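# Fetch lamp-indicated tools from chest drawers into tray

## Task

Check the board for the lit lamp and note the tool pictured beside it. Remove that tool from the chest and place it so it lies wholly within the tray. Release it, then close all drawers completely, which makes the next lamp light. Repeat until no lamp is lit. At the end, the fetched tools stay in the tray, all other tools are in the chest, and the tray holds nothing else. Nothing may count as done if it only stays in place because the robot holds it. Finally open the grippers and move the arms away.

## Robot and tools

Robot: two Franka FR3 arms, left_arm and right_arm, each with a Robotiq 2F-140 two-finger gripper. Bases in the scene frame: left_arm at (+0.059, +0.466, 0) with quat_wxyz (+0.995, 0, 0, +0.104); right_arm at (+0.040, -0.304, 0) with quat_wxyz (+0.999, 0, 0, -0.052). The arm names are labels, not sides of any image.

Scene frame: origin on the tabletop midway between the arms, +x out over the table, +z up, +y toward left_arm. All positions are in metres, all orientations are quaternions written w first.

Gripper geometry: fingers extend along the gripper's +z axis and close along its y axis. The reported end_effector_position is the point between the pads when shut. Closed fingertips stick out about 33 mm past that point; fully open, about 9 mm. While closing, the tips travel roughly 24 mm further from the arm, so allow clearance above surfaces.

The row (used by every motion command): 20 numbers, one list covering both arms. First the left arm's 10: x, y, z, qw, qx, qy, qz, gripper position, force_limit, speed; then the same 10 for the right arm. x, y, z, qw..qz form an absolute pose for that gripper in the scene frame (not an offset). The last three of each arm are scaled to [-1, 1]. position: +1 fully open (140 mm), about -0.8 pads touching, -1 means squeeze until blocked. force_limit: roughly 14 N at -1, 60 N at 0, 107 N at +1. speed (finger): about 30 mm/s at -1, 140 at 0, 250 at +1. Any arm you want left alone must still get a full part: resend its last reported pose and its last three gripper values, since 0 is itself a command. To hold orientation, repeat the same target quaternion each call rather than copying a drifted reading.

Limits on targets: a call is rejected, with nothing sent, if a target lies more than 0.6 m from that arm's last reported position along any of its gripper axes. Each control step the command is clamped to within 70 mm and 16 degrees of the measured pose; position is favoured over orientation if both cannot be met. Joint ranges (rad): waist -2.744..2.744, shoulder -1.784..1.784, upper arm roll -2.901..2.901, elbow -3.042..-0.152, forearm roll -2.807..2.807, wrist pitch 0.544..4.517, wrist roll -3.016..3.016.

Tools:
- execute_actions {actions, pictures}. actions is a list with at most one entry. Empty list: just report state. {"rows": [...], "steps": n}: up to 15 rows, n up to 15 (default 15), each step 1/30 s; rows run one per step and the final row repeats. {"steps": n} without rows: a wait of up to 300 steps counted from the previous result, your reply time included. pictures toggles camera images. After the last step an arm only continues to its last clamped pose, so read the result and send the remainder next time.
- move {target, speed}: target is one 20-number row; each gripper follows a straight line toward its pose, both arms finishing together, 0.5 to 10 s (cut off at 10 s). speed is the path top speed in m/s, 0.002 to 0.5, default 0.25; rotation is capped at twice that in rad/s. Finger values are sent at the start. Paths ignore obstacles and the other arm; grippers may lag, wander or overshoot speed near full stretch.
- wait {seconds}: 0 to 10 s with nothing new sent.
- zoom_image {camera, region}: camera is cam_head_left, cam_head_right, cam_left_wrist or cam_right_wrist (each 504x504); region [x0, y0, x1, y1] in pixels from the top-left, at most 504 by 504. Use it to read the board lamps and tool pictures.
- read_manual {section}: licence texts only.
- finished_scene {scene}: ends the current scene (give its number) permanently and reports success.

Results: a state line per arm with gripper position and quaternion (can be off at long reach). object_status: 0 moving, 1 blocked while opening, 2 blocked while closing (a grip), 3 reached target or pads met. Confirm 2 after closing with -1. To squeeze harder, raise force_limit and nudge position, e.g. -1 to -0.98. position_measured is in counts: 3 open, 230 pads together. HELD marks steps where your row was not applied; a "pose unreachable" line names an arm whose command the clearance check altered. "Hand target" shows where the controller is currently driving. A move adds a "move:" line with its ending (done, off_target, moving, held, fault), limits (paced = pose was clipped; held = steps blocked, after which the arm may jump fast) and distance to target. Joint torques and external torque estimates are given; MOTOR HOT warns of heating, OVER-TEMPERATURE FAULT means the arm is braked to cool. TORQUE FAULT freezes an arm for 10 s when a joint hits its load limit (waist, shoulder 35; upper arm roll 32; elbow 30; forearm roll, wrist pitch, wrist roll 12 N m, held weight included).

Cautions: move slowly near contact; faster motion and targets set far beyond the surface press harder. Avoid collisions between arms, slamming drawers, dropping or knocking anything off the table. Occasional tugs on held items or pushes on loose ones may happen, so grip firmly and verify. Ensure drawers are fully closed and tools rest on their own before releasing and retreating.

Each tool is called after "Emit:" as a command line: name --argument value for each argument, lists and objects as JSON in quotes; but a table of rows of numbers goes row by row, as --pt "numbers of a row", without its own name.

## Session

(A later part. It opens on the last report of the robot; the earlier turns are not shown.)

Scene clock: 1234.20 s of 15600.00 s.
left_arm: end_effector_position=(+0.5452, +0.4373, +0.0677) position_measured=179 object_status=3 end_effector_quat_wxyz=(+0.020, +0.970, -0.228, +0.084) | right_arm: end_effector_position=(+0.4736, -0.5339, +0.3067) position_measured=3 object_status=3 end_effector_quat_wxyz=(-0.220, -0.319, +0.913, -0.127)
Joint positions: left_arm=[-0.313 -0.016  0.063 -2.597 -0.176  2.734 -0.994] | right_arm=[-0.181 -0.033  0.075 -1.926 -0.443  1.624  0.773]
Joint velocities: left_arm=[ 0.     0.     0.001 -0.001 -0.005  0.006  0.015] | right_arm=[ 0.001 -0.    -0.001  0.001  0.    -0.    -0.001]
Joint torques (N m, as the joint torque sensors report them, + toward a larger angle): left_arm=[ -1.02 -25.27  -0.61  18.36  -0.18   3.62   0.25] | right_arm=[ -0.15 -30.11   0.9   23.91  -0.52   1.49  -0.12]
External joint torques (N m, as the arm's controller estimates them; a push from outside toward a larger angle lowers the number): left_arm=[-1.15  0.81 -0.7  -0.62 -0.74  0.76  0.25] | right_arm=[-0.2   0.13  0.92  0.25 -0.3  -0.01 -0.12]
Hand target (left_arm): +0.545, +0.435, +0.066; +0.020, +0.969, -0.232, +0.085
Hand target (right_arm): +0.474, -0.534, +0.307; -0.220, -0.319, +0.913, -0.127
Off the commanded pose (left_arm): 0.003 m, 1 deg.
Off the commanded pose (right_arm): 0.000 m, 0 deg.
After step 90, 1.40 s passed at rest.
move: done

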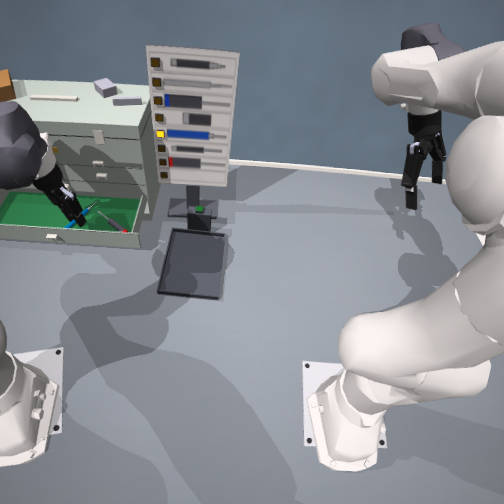

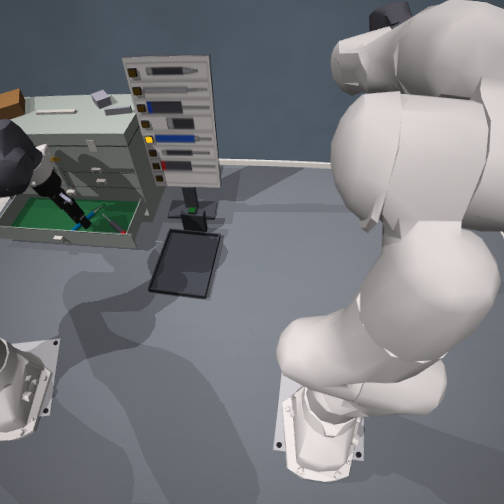

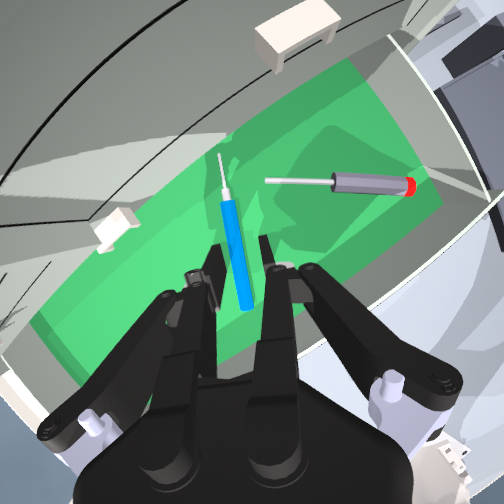

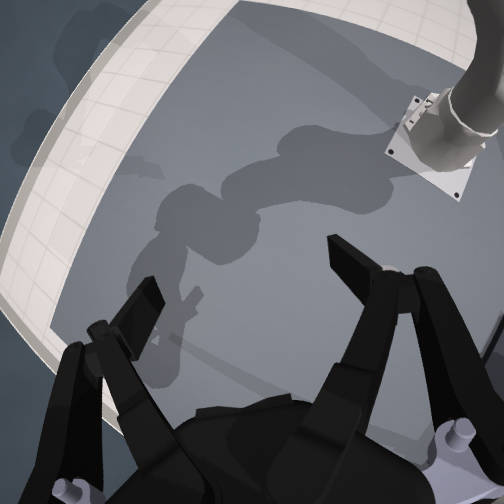

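Emit:
move --target '[0.545,0.436,0.070,0.0203,0.9686,-0.2325,0.0848,-1,0,-0.5,0.4736,-0.5339,0.3067,-0.220,-0.319,0.913,-0.127,1,0,0]' --speed 0.015

Emit:
zoom_image --camera "cam_left_wrist" --region '[140,140,340,340]'

Scene clock: 1240.97 s of 15600.00 s.
left_arm: end_effector_position=(+0.5458, +0.4367, +0.0698) position_measured=218 object_status=2 end_effector_quat_wxyz=(+0.020, +0.969, -0.230, +0.086) | right_arm: end_effector_position=(+0.4736, -0.5339, +0.3067) position_measured=3 object_status=3 end_effector_quat_wxyz=(-0.220, -0.319, +0.913, -0.127)
Joint positions: left_arm=[-0.313 -0.021  0.062 -2.597 -0.177  2.732 -0.99 ] | right_arm=[-0.181 -0.033  0.075 -1.926 -0.443  1.624  0.773]
Joint velocities: left_arm=[ 0.001 -0.     0.     0.     0.001 -0.003 -0.001] | right_arm=[ 0.001  0.    -0.     0.001  0.    -0.     0.001]
Joint torques (N m, as the joint torque sensors report them, + toward a larger angle): left_arm=[ -0.81 -27.78   0.66  19.76   0.65   2.54   0.19] | right_arm=[ -0.02 -29.62   1.11  23.75  -0.54   1.48  -0.17]
External joint torques (N m, as the arm's controller estimates them; a push from outside toward a larger angle lowers the number): left_arm=[-0.81 -1.83  0.72  0.75  0.07 -0.31  0.19] | right_arm=[ 0.01  0.51  1.22  0.14 -0.3  -0.01 -0.18]
Hand target (left_arm): +0.545, +0.436, +0.070; +0.020, +0.969, -0.233, +0.085
Hand target (right_arm): +0.474, -0.534, +0.307; -0.220, -0.319, +0.913, -0.127
Off the commanded pose (left_arm): 0.001 m, 0 deg.
Off the commanded pose (right_arm): 0.000 m, 0 deg.
After step 90, 3.07 s passed at rest.
move: done

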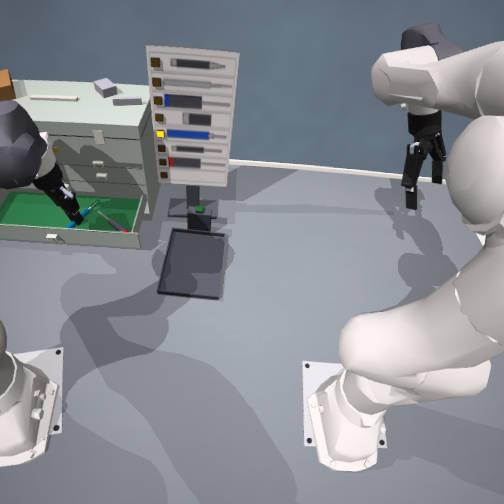

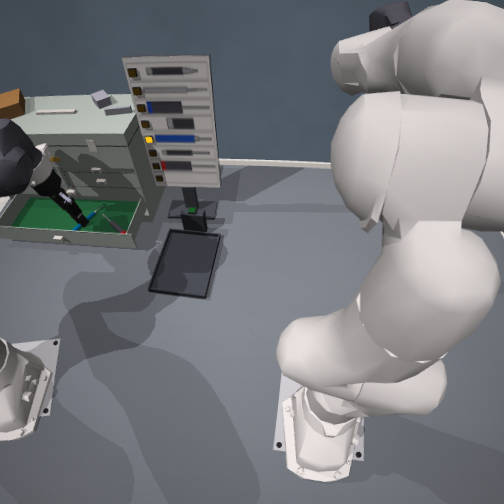

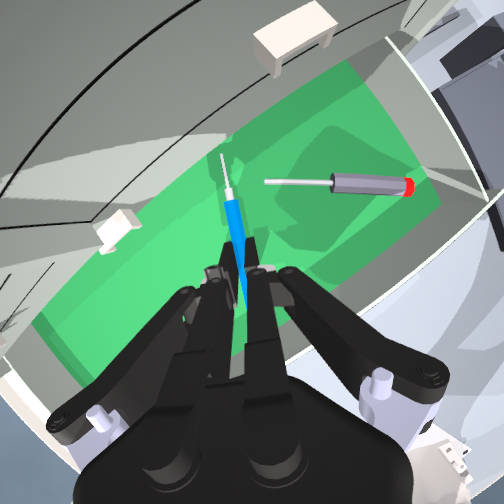

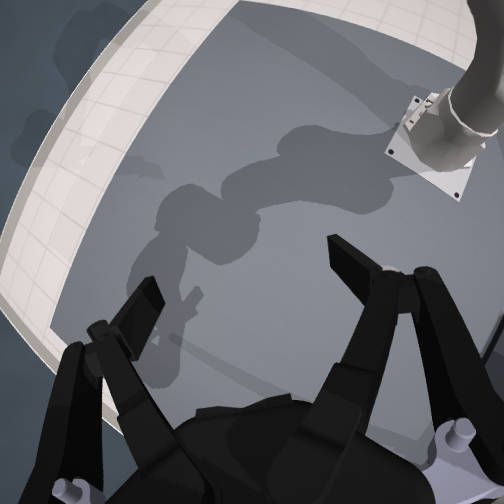

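Region (140, 140, 340, 340) of cam_left_wrist's 504x504 image, scaled by 2.520, with more detail than that image has.

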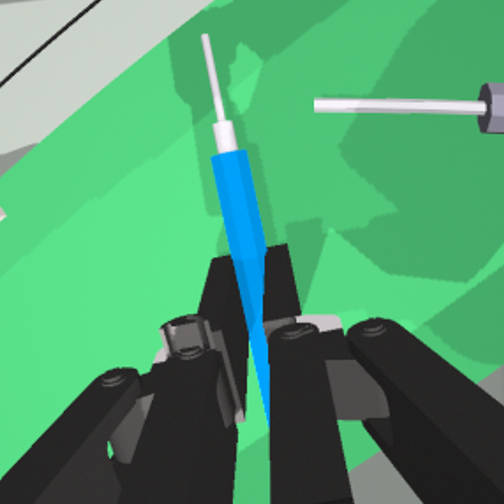

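Emit:
move --target '[0.525,0.436,0.15,0.0203,0.9686,-0.2325,0.0848,-1,0,-0.5,0.4736,-0.5339,0.3067,-0.220,-0.319,0.913,-0.127,1,0,0]' --speed 0.08

Emit:
move --target '[0.44,0.15,0.15,0,0.9962,0,0.0872,-1,0,-0.5,0.4736,-0.5339,0.3067,-0.220,-0.319,0.913,-0.127,1,0,0]' --speed 0.2

Scene clock: 1251.60 s of 15600.00 s.
left_arm: end_effector_position=(+0.5253, +0.4339, +0.1484) position_measured=218 object_status=2 end_effector_quat_wxyz=(+0.023, +0.968, -0.236, +0.086) | right_arm: end_effector_position=(+0.4736, -0.5339, +0.3067) position_measured=3 object_status=3 end_effector_quat_wxyz=(-0.220, -0.319, +0.913, -0.127)
Joint positions: left_arm=[-0.3   -0.258  0.059 -2.607 -0.109  2.506 -1.044] | right_arm=[-0.181 -0.033  0.075 -1.926 -0.443  1.624  0.773]
Joint velocities: left_arm=[-0.001  0.    -0.    -0.001  0.001 -0.011 -0.009] | right_arm=[-0.    -0.002 -0.001 -0.001 -0.001  0.001  0.002]
Joint torques (N m, as the joint torque sensors report them, + toward a larger angle): left_arm=[  0.91 -22.35  -0.08  23.45   1.29   2.52  -0.14] | right_arm=[ -0.37 -29.8    0.79  23.58  -0.51   1.52  -0.12]
External joint torques (N m, as the arm's controller estimates them; a push from outside toward a larger angle lowers the number): left_arm=[ 0.93 -1.81  0.58  1.56  0.64 -0.32 -0.14] | right_arm=[-0.35  0.55  0.88 -0.11 -0.27  0.03 -0.13]
Hand target (left_arm): +0.525, +0.435, +0.149; +0.023, +0.968, -0.233, +0.085
Hand target (right_arm): +0.474, -0.534, +0.307; -0.220, -0.319, +0.913, -0.127
Off the commanded pose (left_arm): 0.003 m, 1 deg.
Off the commanded pose (right_arm): 0.000 m, 0 deg.
After step 90, 6.03 s passed at rest.
move: done

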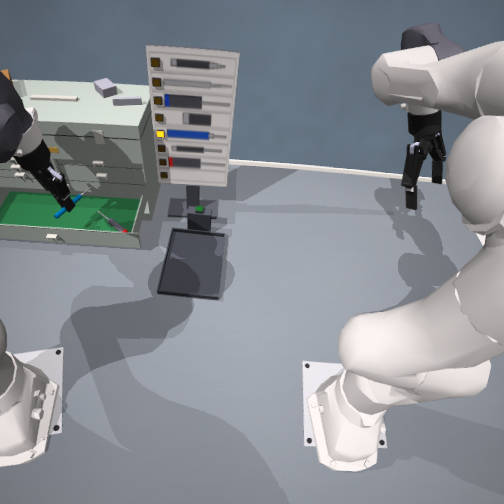

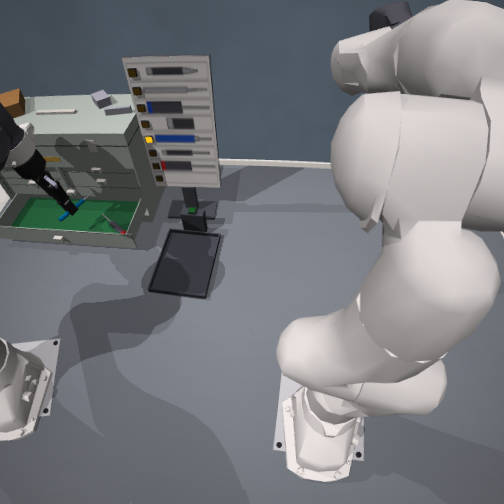

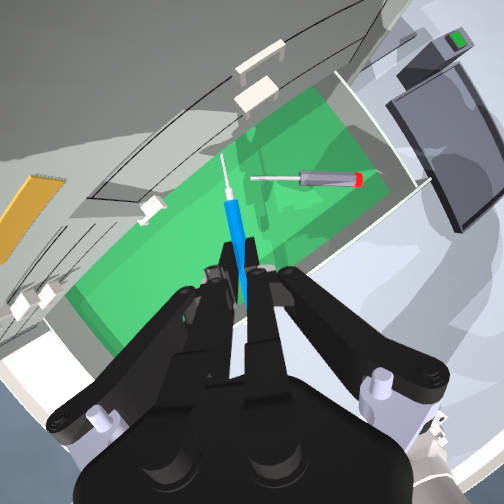

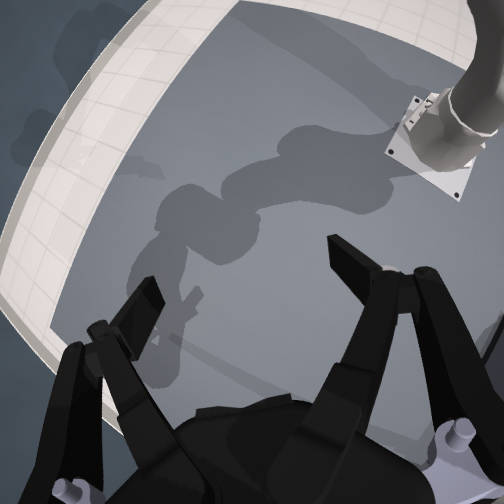

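Scene clock: 1254.23 s of 15600.00 s.
left_arm: end_effector_position=(+0.4428, +0.1587, +0.1497) position_measured=218 object_status=2 end_effector_quat_wxyz=(-0.011, +0.996, -0.005, +0.090) | right_arm: end_effector_position=(+0.4736, -0.5339, +0.3067) position_measured=3 object_status=3 end_effector_quat_wxyz=(-0.220, -0.319, +0.913, -0.127)
Joint positions: left_arm=[ 0.009 -0.276 -0.956 -2.49  -0.139  2.444 -2.193] | right_arm=[-0.181 -0.033  0.075 -1.926 -0.443  1.624  0.773]
Joint velocities: left_arm=[ 0.005 -0.002 -0.003  0.001 -0.001 -0.004 -0.03 ] | right_arm=[ 0.    -0.    -0.    -0.    -0.    -0.    -0.001]
Joint torques (N m, as the joint torque sensors report them, + toward a larger angle): left_arm=[  1.08 -12.02   6.03  23.34   0.3    2.44  -0.32] | right_arm=[ -0.52 -29.91   0.76  23.28  -0.54   1.51  -0.1 ]
External joint torques (N m, as the arm's controller estimates them; a push from outside toward a larger angle lowers the number): left_arm=[ 1.08 -0.84  0.06  1.71 -0.32 -0.36 -0.32] | right_arm=[-0.46  0.32  0.89 -0.36 -0.31  0.02 -0.11]
Hand target (left_arm): +0.443, +0.159, +0.151; -0.010, +0.996, +0.002, +0.090
Hand target (right_arm): +0.474, -0.534, +0.307; -0.220, -0.319, +0.913, -0.127
Off the commanded pose (left_arm): 0.009 m, 1 deg.
Off the commanded pose (right_arm): 0.000 m, 0 deg.
move: off_target (left_arm)

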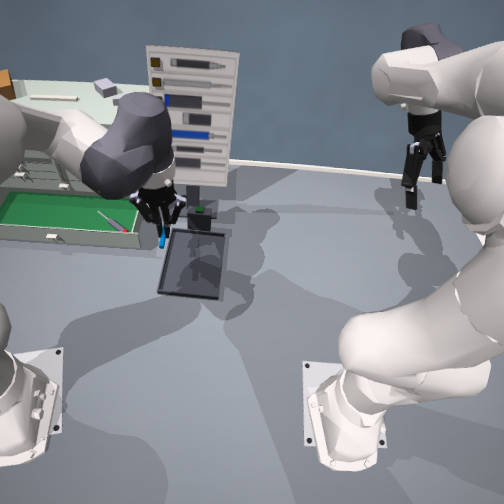

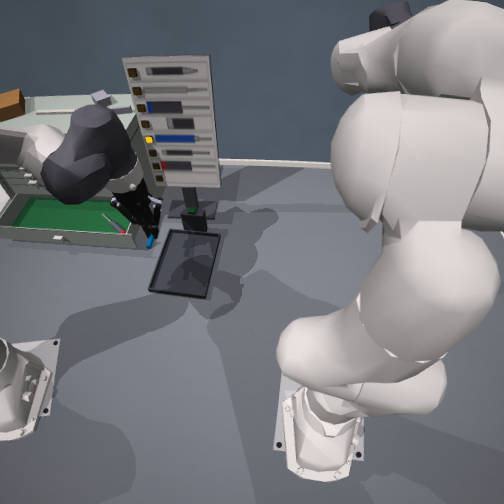

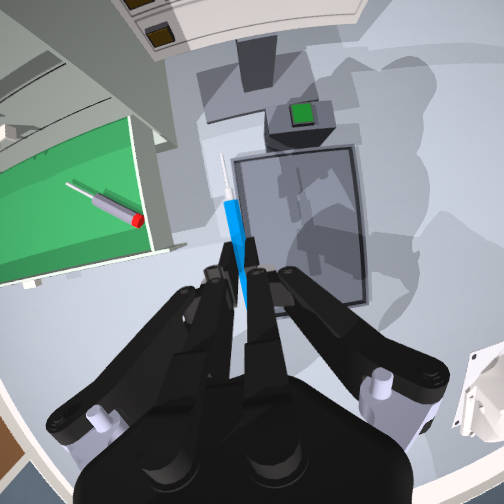

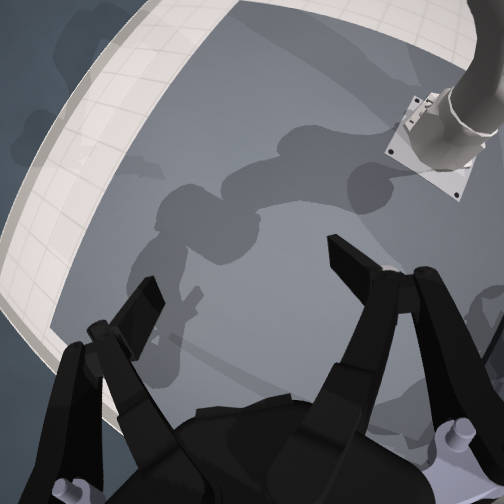

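Emit:
move --target '[0.45,0.05,0.09,0,0.9962,0,0.0872,-1,0,-0.5,0.4736,-0.5339,0.3067,-0.220,-0.319,0.913,-0.127,1,0,0]' --speed 0.12

Scene clock: 1267.93 s of 15600.00 s.
left_arm: end_effector_position=(+0.4511, +0.0536, +0.0868) position_measured=218 object_status=2 end_effector_quat_wxyz=(-0.009, +0.996, -0.010, +0.090) | right_arm: end_effector_position=(+0.4736, -0.5339, +0.3067) position_measured=3 object_status=3 end_effector_quat_wxyz=(-0.220, -0.319, +0.913, -0.127)
Joint positions: left_arm=[-0.217  0.27  -0.86  -2.233  0.56   2.445 -2.82 ] | right_arm=[-0.181 -0.033  0.075 -1.926 -0.443  1.624  0.773]
Joint velocities: left_arm=[-0.003  0.     0.004  0.    -0.001 -0.003 -0.031] | right_arm=[ 0.     0.    -0.    -0.001  0.    -0.001 -0.001]
Joint torques (N m, as the joint torque sensors report them, + toward a larger angle): left_arm=[ -2.42 -27.92  -4.22  23.4    0.29   2.23  -0.21] | right_arm=[ -0.14 -29.38   0.83  23.41  -0.5    1.5   -0.18]
External joint torques (N m, as the arm's controller estimates them; a push from outside toward a larger angle lowers the number): left_arm=[-2.38 -1.2   2.02  2.5  -0.25 -0.29 -0.21] | right_arm=[-0.02  0.67  1.01 -0.12 -0.27  0.03 -0.19]
Hand target (left_arm): +0.452, +0.053, +0.088; -0.009, +0.996, -0.003, +0.090
Hand target (right_arm): +0.474, -0.534, +0.307; -0.220, -0.319, +0.913, -0.127
Off the commanded pose (left_arm): 0.005 m, 2 deg.
Off the commanded pose (right_arm): 0.000 m, 0 deg.
After step 90, 8.70 s passed at rest.
move: off_target (left_arm)

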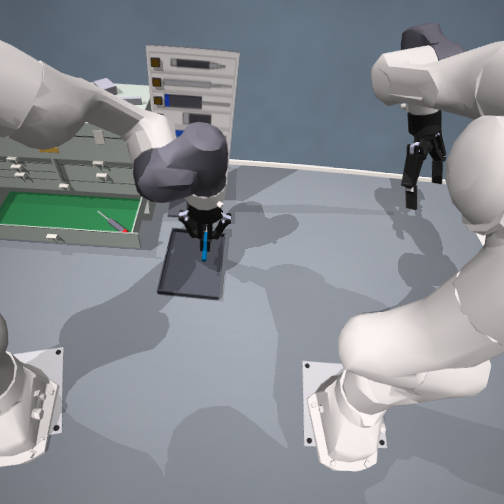

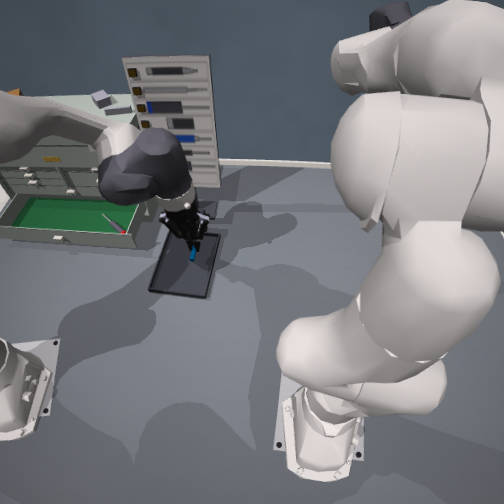

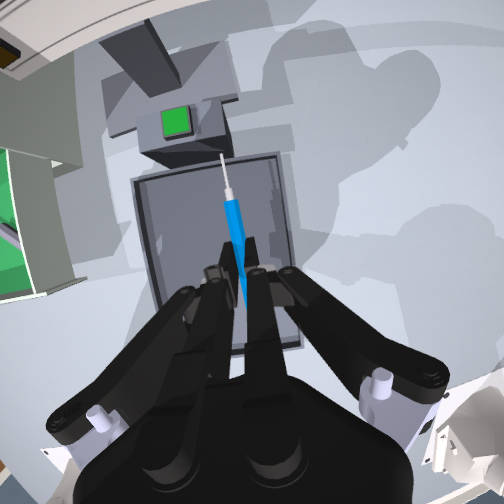

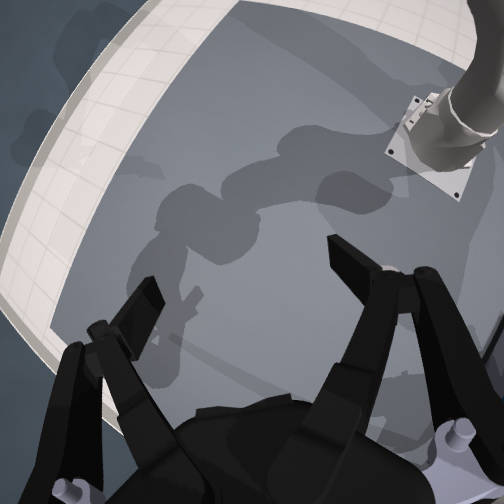

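Emit:
move --target '[0.415,0.05,0.06,0.0076,0.9924,-0.0869,0.0869,-1,0,-0.5,0.4736,-0.5339,0.3067,-0.220,-0.319,0.913,-0.127,1,0,0]' --speed 0.06

Scene clock: 1278.23 s of 15600.00 s.
left_arm: end_effector_position=(+0.4158, +0.0513, +0.0600) position_measured=218 object_status=2 end_effector_quat_wxyz=(+0.005, +0.993, -0.081, +0.087) | right_arm: end_effector_position=(+0.4736, -0.5339, +0.3067) position_measured=3 object_status=3 end_effector_quat_wxyz=(-0.220, -0.319, +0.913, -0.127)
Joint positions: left_arm=[-0.201  0.269 -0.889 -2.338  0.611  2.56  -2.764] | right_arm=[-0.181 -0.033  0.075 -1.926 -0.443  1.624  0.773]
Joint velocities: left_arm=[ 0.     0.     0.001 -0.     0.002  0.013  0.017] | right_arm=[-0.001 -0.    -0.001 -0.001 -0.001  0.    -0.   ]
Joint torques (N m, as the joint torque sensors report them, + toward a larger angle): left_arm=[  1.13 -25.    -6.13  19.22   0.91   3.04   0.25] | right_arm=[ -0.17 -29.67   1.12  23.6   -0.55   1.48  -0.11]
External joint torques (N m, as the arm's controller estimates them; a push from outside toward a larger angle lowers the number): left_arm=[ 1.04 -0.27 -0.07 -0.52  0.5   0.48  0.24] | right_arm=[-0.07  0.48  1.29  0.03 -0.31  0.01 -0.12]
Hand target (left_arm): +0.416, +0.051, +0.060; +0.007, +0.992, -0.087, +0.088
Hand target (right_arm): +0.474, -0.534, +0.307; -0.220, -0.319, +0.913, -0.127
Off the commanded pose (left_arm): 0.002 m, 1 deg.
Off the commanded pose (right_arm): 0.000 m, 0 deg.
After step 90, 5.57 s passed at rest.
move: done

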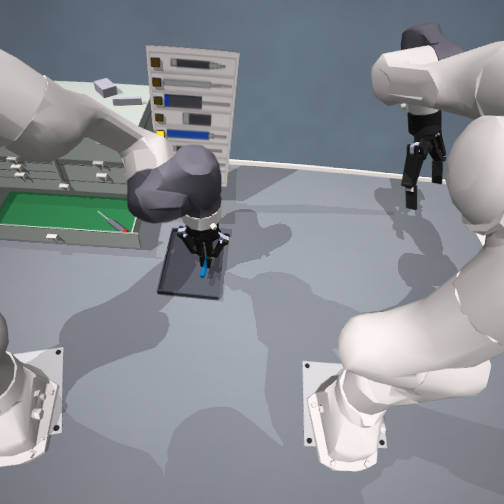

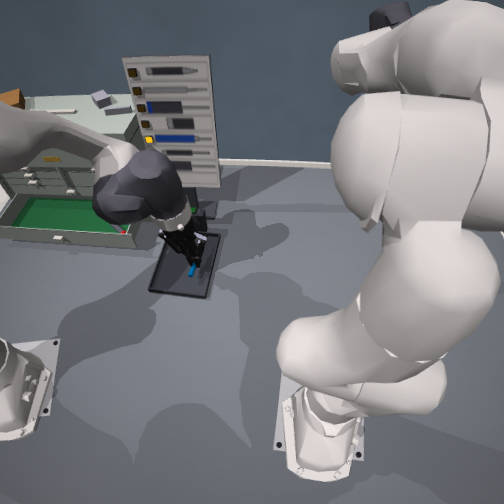

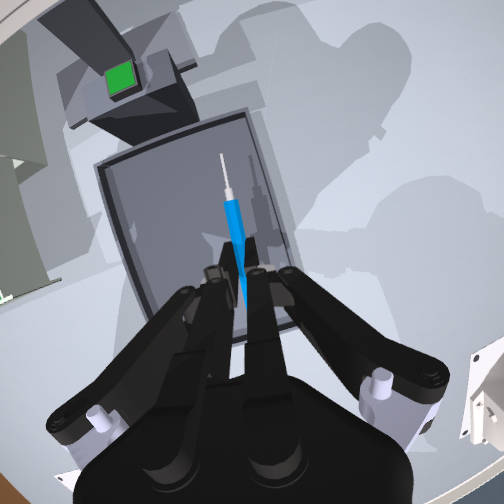

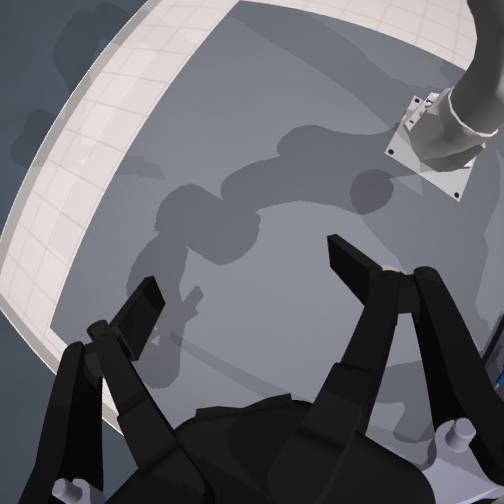

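Emit:
execute_actions --actions '[]'

Scene clock: 1317.73 s of 15600.00 s.
left_arm: end_effector_position=(+0.4159, +0.0507, +0.0602) position_measured=218 object_status=2 end_effector_quat_wxyz=(+0.006, +0.993, -0.084, +0.087) | right_arm: end_effector_position=(+0.4736, -0.5339, +0.3067) position_measured=3 object_status=3 end_effector_quat_wxyz=(-0.220, -0.319, +0.913, -0.127)
Joint positions: left_arm=[-0.201  0.269 -0.889 -2.338  0.611  2.563 -2.759] | right_arm=[-0.181 -0.033  0.075 -1.926 -0.443  1.624  0.773]
Joint velocities: left_arm=[ 0.     0.001 -0.    -0.001  0.001  0.001 -0.   ] | right_arm=[-0.    -0.001  0.001 -0.001 -0.001  0.001  0.001]
Joint torques (N m, as the joint torque sensors report them, + toward a larger angle): left_arm=[  1.29 -24.31  -6.39  19.21   1.01   3.13   0.23] | right_arm=[  0.05 -29.6    0.78  23.54  -0.58   1.48  -0.11]
External joint torques (N m, as the arm's controller estimates them; a push from outside toward a larger angle lowers the number): left_arm=[ 1.29  0.37 -0.26 -0.42  0.6   0.56  0.22] | right_arm=[-0.02  0.6   0.78 -0.08 -0.35 -0.02 -0.12]
Hand target (left_arm): +0.416, +0.051, +0.060; +0.007, +0.992, -0.087, +0.088
Hand target (right_arm): +0.474, -0.534, +0.307; -0.220, -0.319, +0.913, -0.127
Off the commanded pose (left_arm): 0.001 m, 0 deg.
Off the commanded pose (right_arm): 0.000 m, 0 deg.
Steps of this call (steps 1 to 90: nothing new was sent; then 36.50 s passed at rest). Readings (end_effector_position | what the end effector reports):
1: left_arm (+0.4158, +0.0512, +0.0601) | right_arm (+0.4736, -0.5339, +0.3067) | left_arm position_measured=218 object_status=2 | right_arm position_measured=3 object_status=3
2: left_arm (+0.4158, +0.0511, +0.0601) | right_arm (+0.4736, -0.5339, +0.3067) | left_arm position_measured=218 object_status=2 | right_arm position_measured=3 object_status=3
4: left_arm (+0.4159, +0.0509, +0.0601) | right_arm (+0.4736, -0.5339, +0.3067) | left_arm position_measured=218 object_status=2 | right_arm position_measured=3 object_status=3
8: left_arm (+0.4159, +0.0508, +0.0602) | right_arm (+0.4736, -0.5339, +0.3067) | left_arm position_measured=218 object_status=2 | right_arm position_measured=3 object_status=3
90: the state above

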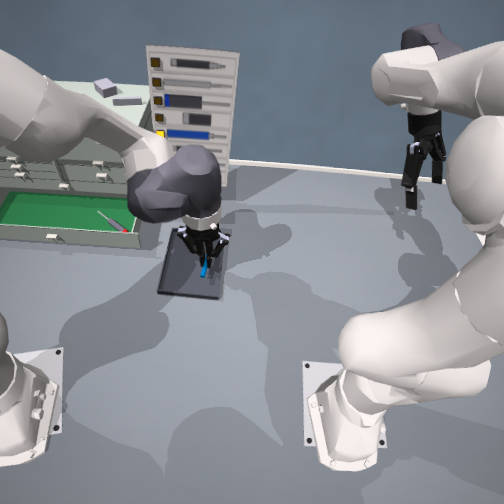

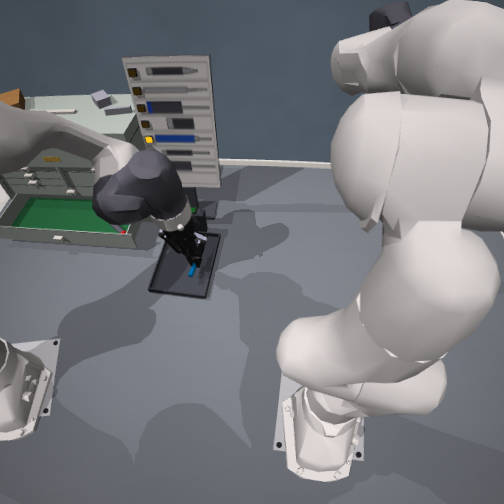

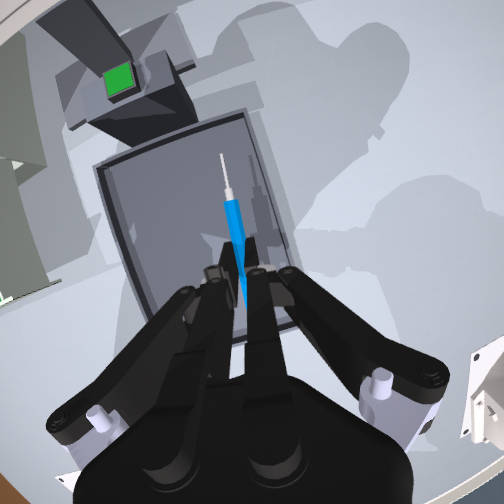

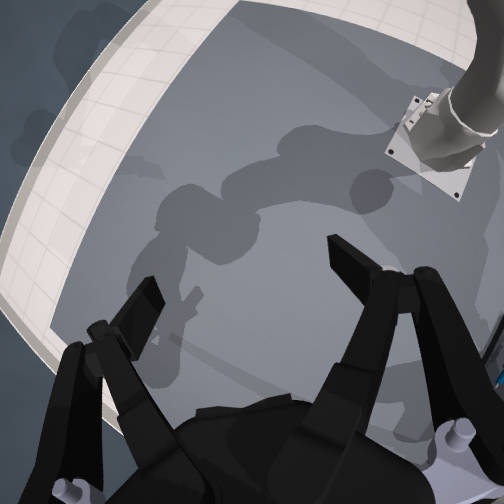

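Emit:
move --target '[0.415,0.05,0.043,0.0076,0.9924,-0.0869,0.0869,-1,0,-0.5,0.4736,-0.5339,0.3067,-0.220,-0.319,0.913,-0.127,1,0,0]' --speed 0.02

Scene clock: 1323.43 s of 15600.00 s.
left_arm: end_effector_position=(+0.4146, +0.0526, +0.0425) position_measured=218 object_status=2 end_effector_quat_wxyz=(+0.005, +0.992, -0.090, +0.086) | right_arm: end_effector_position=(+0.4736, -0.5339, +0.3067) position_measured=3 object_status=3 end_effector_quat_wxyz=(-0.220, -0.319, +0.913, -0.127)
Joint positions: left_arm=[-0.244  0.309 -0.835 -2.338  0.673  2.584 -2.792] | right_arm=[-0.181 -0.033  0.075 -1.926 -0.443  1.624  0.773]
Joint velocities: left_arm=[-0.013  0.002  0.012  0.     0.01   0.01  -0.021] | right_arm=[ 0.001  0.    -0.001 -0.    -0.    -0.     0.   ]
Joint torques (N m, as the joint torque sensors report them, + toward a larger angle): left_arm=[ -1.97 -26.82  -4.51  21.18   0.92   3.13  -0.25] | right_arm=[ -0.02 -29.58   0.72  23.69  -0.51   1.51  -0.12]
External joint torques (N m, as the arm's controller estimates them; a push from outside toward a larger angle lowers the number): left_arm=[-1.94 -0.37  2.29  2.12  0.54  0.57 -0.26] | right_arm=[ 0.04  0.46  0.86  0.16 -0.28  0.03 -0.13]
Hand target (left_arm): +0.415, +0.050, +0.043; +0.007, +0.992, -0.087, +0.087
Hand target (right_arm): +0.474, -0.534, +0.307; -0.220, -0.319, +0.913, -0.127
Off the commanded pose (left_arm): 0.003 m, 1 deg.
Off the commanded pose (right_arm): 0.000 m, 0 deg.
After step 90, 1.60 s passed at rest.
move: done

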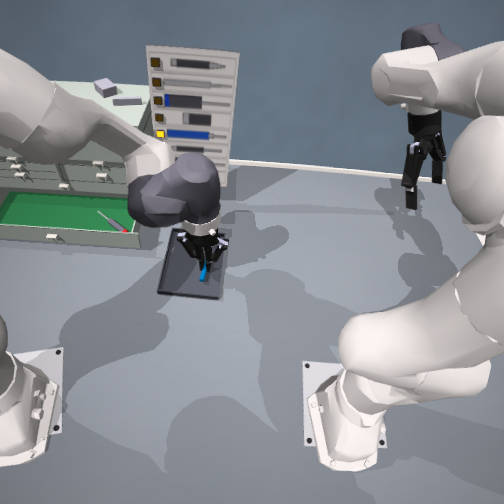

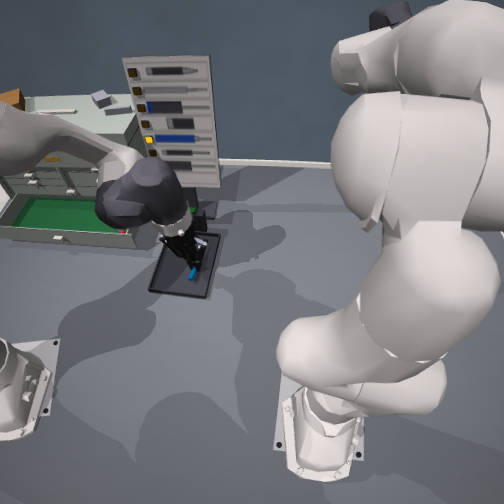

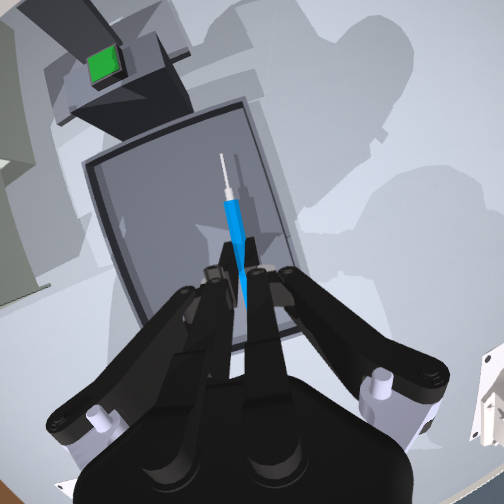

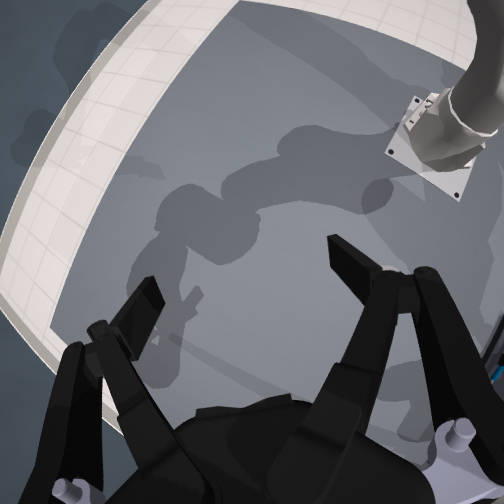

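Emit:
move --target '[0.415,0.051,0.037,0.0076,0.9924,-0.0869,0.0869,-1,0,-0.5,0.4736,-0.5339,0.3067,-0.220,-0.319,0.913,-0.127,1,0,0]' --speed 0.01

Emit:
move --target '[0.415,0.051,0.038,0.0076,0.9924,-0.0869,0.0869,-0.55,0,-0.5,0.4736,-0.5339,0.3067,-0.220,-0.319,0.913,-0.127,1,0,0]' --speed 0.01

Emit:
move --target '[0.41,0.08,0.16,0.0076,0.9924,-0.0869,0.0869,-0.55,0,-0.5,0.4736,-0.5339,0.3067,-0.220,-0.319,0.913,-0.127,1,0,0]' --speed 0.1

Scene clock: 1332.97 s of 15600.00 s.
left_arm: end_effector_position=(+0.4149, +0.0530, +0.0367) position_measured=218 object_status=2 end_effector_quat_wxyz=(+0.005, +0.992, -0.089, +0.086) | right_arm: end_effector_position=(+0.4736, -0.5339, +0.3067) position_measured=3 object_status=3 end_effector_quat_wxyz=(-0.220, -0.319, +0.913, -0.127)
Joint positions: left_arm=[-0.257  0.322 -0.816 -2.338  0.695  2.594 -2.81 ] | right_arm=[-0.181 -0.033  0.075 -1.926 -0.443  1.624  0.773]
Joint velocities: left_arm=[-0.005 -0.     0.004  0.     0.005  0.007 -0.013] | right_arm=[-0.     0.    -0.     0.001  0.     0.    -0.001]
Joint torques (N m, as the joint torque sensors report them, + toward a larger angle): left_arm=[ -2.29 -27.17  -4.82  20.09   1.03   3.16  -0.24] | right_arm=[ -0.51 -29.37   1.07  23.93  -0.49   1.48  -0.12]
External joint torques (N m, as the arm's controller estimates them; a push from outside toward a larger angle lowers the number): left_arm=[-2.31 -0.07  2.11  1.22  0.67  0.6  -0.25] | right_arm=[-0.44  0.76  1.2   0.33 -0.26 -0.01 -0.13]
Hand target (left_arm): +0.415, +0.051, +0.037; +0.008, +0.992, -0.087, +0.087
Hand target (right_arm): +0.474, -0.534, +0.307; -0.220, -0.319, +0.913, -0.127
Off the commanded pose (left_arm): 0.002 m, 0 deg.
Off the commanded pose (right_arm): 0.000 m, 0 deg.
After step 90, 5.73 s passed at rest.
move: done

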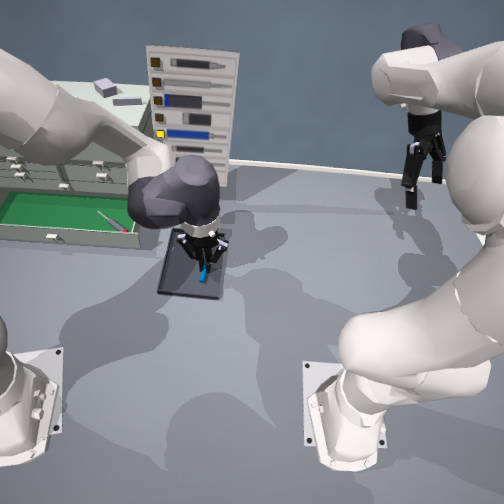

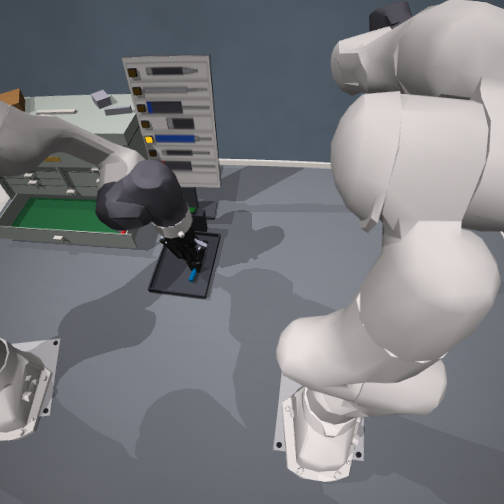

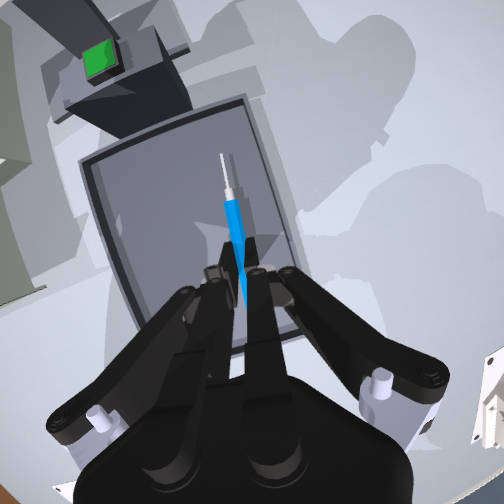

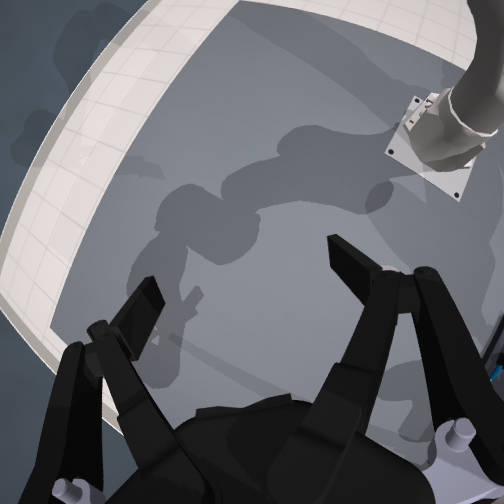

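Scene clock: 1333.67 s of 15600.00 s.
left_arm: end_effector_position=(+0.4149, +0.0529, +0.0367) position_measured=199 object_status=3 end_effector_quat_wxyz=(+0.005, +0.992, -0.089, +0.086) | right_arm: end_effector_position=(+0.4736, -0.5339, +0.3067) position_measured=3 object_status=3 end_effector_quat_wxyz=(-0.220, -0.319, +0.913, -0.127)
Joint positions: left_arm=[-0.257  0.322 -0.816 -2.338  0.695  2.594 -2.811] | right_arm=[-0.181 -0.033  0.075 -1.926 -0.443  1.624  0.773]
Joint velocities: left_arm=[-0.    -0.    -0.     0.001  0.    -0.001 -0.003] | right_arm=[ 0.001  0.    -0.001 -0.    -0.     0.    -0.001]
Joint torques (N m, as the joint torque sensors report them, + toward a larger angle): left_arm=[ -0.39 -28.6   -6.54  20.06   0.07   3.05  -0.17] | right_arm=[ -0.33 -29.63   1.14  23.64  -0.48   1.48  -0.1 ]
External joint torques (N m, as the arm's controller estimates them; a push from outside toward a larger angle lowers the number): left_arm=[-0.42 -1.48  0.37  1.13 -0.3   0.49 -0.18] | right_arm=[-0.31  0.47  1.24  0.08 -0.26  0.   -0.11]
Hand target (left_arm): +0.415, +0.051, +0.038; +0.008, +0.992, -0.087, +0.087
Hand target (right_arm): +0.474, -0.534, +0.307; -0.220, -0.319, +0.913, -0.127
Off the commanded pose (left_arm): 0.002 m, 0 deg.
Off the commanded pose (right_arm): 0.000 m, 0 deg.
move: done

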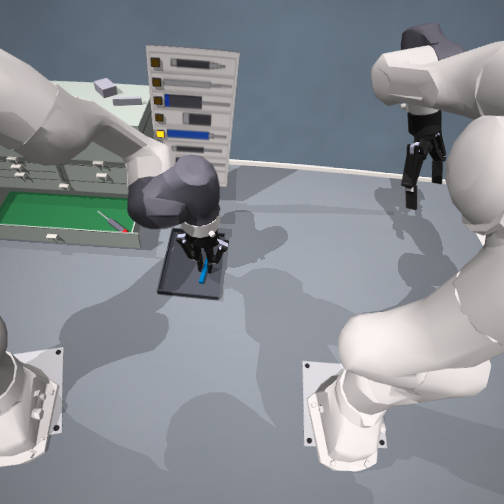

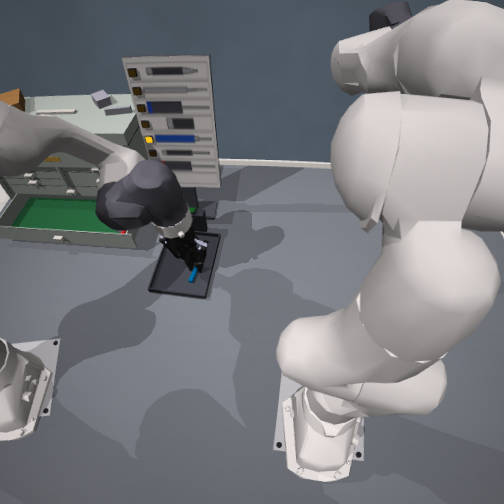

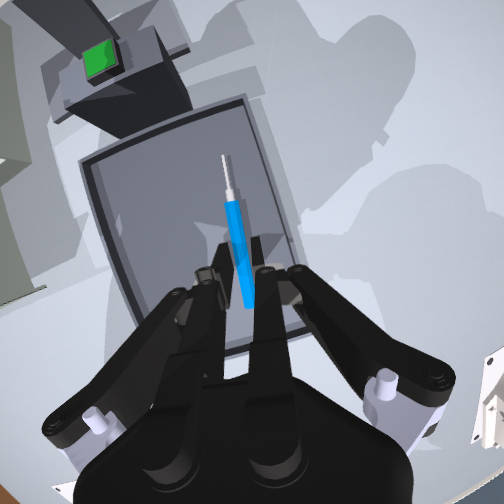

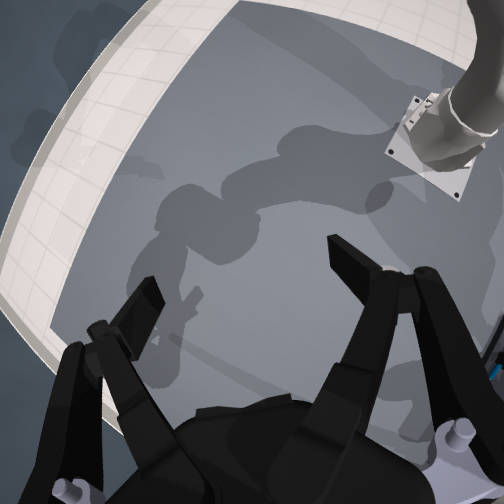

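Scene clock: 1335.87 s of 15600.00 s.
left_arm: end_effector_position=(+0.4099, +0.0760, +0.1625) position_measured=199 object_status=3 end_effector_quat_wxyz=(+0.016, +0.993, -0.079, +0.085) | right_arm: end_effector_position=(+0.4736, -0.5339, +0.3067) position_measured=3 object_status=3 end_effector_quat_wxyz=(-0.220, -0.319, +0.913, -0.127)
Joint positions: left_arm=[-0.162 -0.17  -0.919 -2.395 -0.056  2.433 -2.249] | right_arm=[-0.181 -0.033  0.075 -1.926 -0.443  1.624  0.773]
Joint velocities: left_arm=[-0.005 -0.     0.006 -0.001 -0.001  0.     0.031] | right_arm=[ 0.001 -0.001  0.    -0.     0.     0.001  0.001]
Joint torques (N m, as the joint torque sensors report them, + toward a larger angle): left_arm=[ -1.37 -15.04   5.74  21.44   0.04   2.56   0.21] | right_arm=[  0.11 -29.52   1.01  23.21  -0.52   1.42  -0.15]
External joint torques (N m, as the arm's controller estimates them; a push from outside toward a larger angle lowers the number): left_arm=[-1.3  -0.35  2.02 -0.87 -0.61 -0.24  0.21] | right_arm=[ 0.06  0.7   1.03 -0.43 -0.29 -0.08 -0.16]
Hand target (left_arm): +0.408, +0.077, +0.161; +0.015, +0.993, -0.085, +0.083
Hand target (right_arm): +0.474, -0.534, +0.307; -0.220, -0.319, +0.913, -0.127
Off the commanded pose (left_arm): 0.005 m, 1 deg.
Off the commanded pose (right_arm): 0.000 m, 0 deg.
move: off_target (left_arm)

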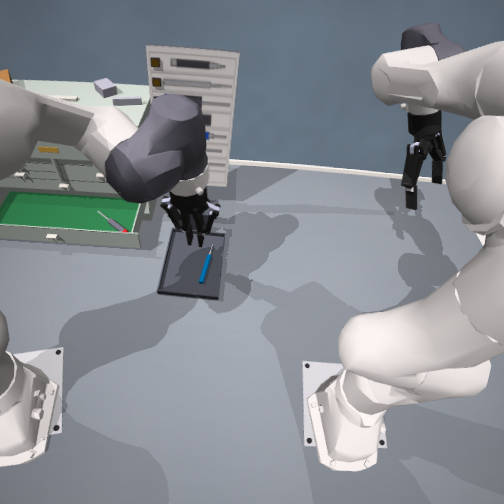

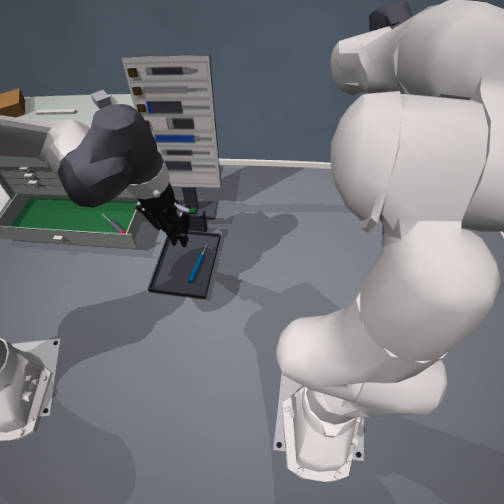

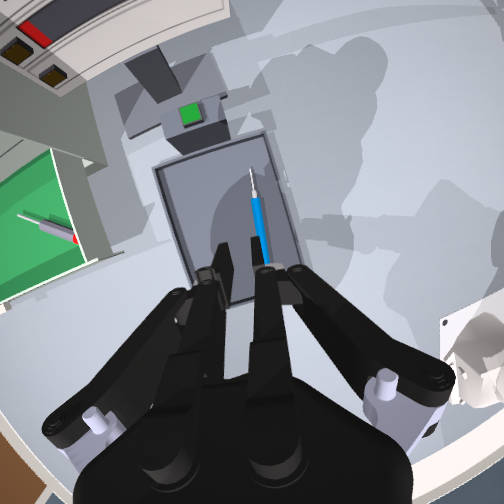

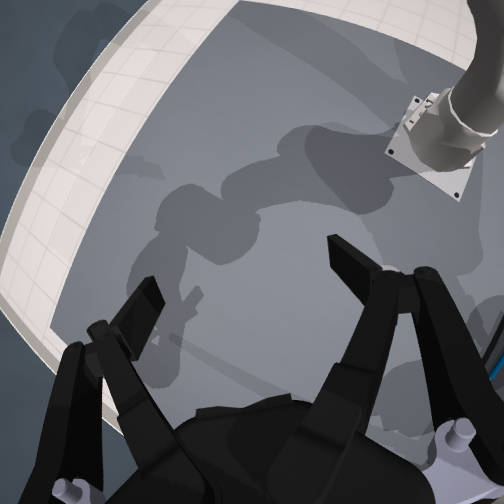

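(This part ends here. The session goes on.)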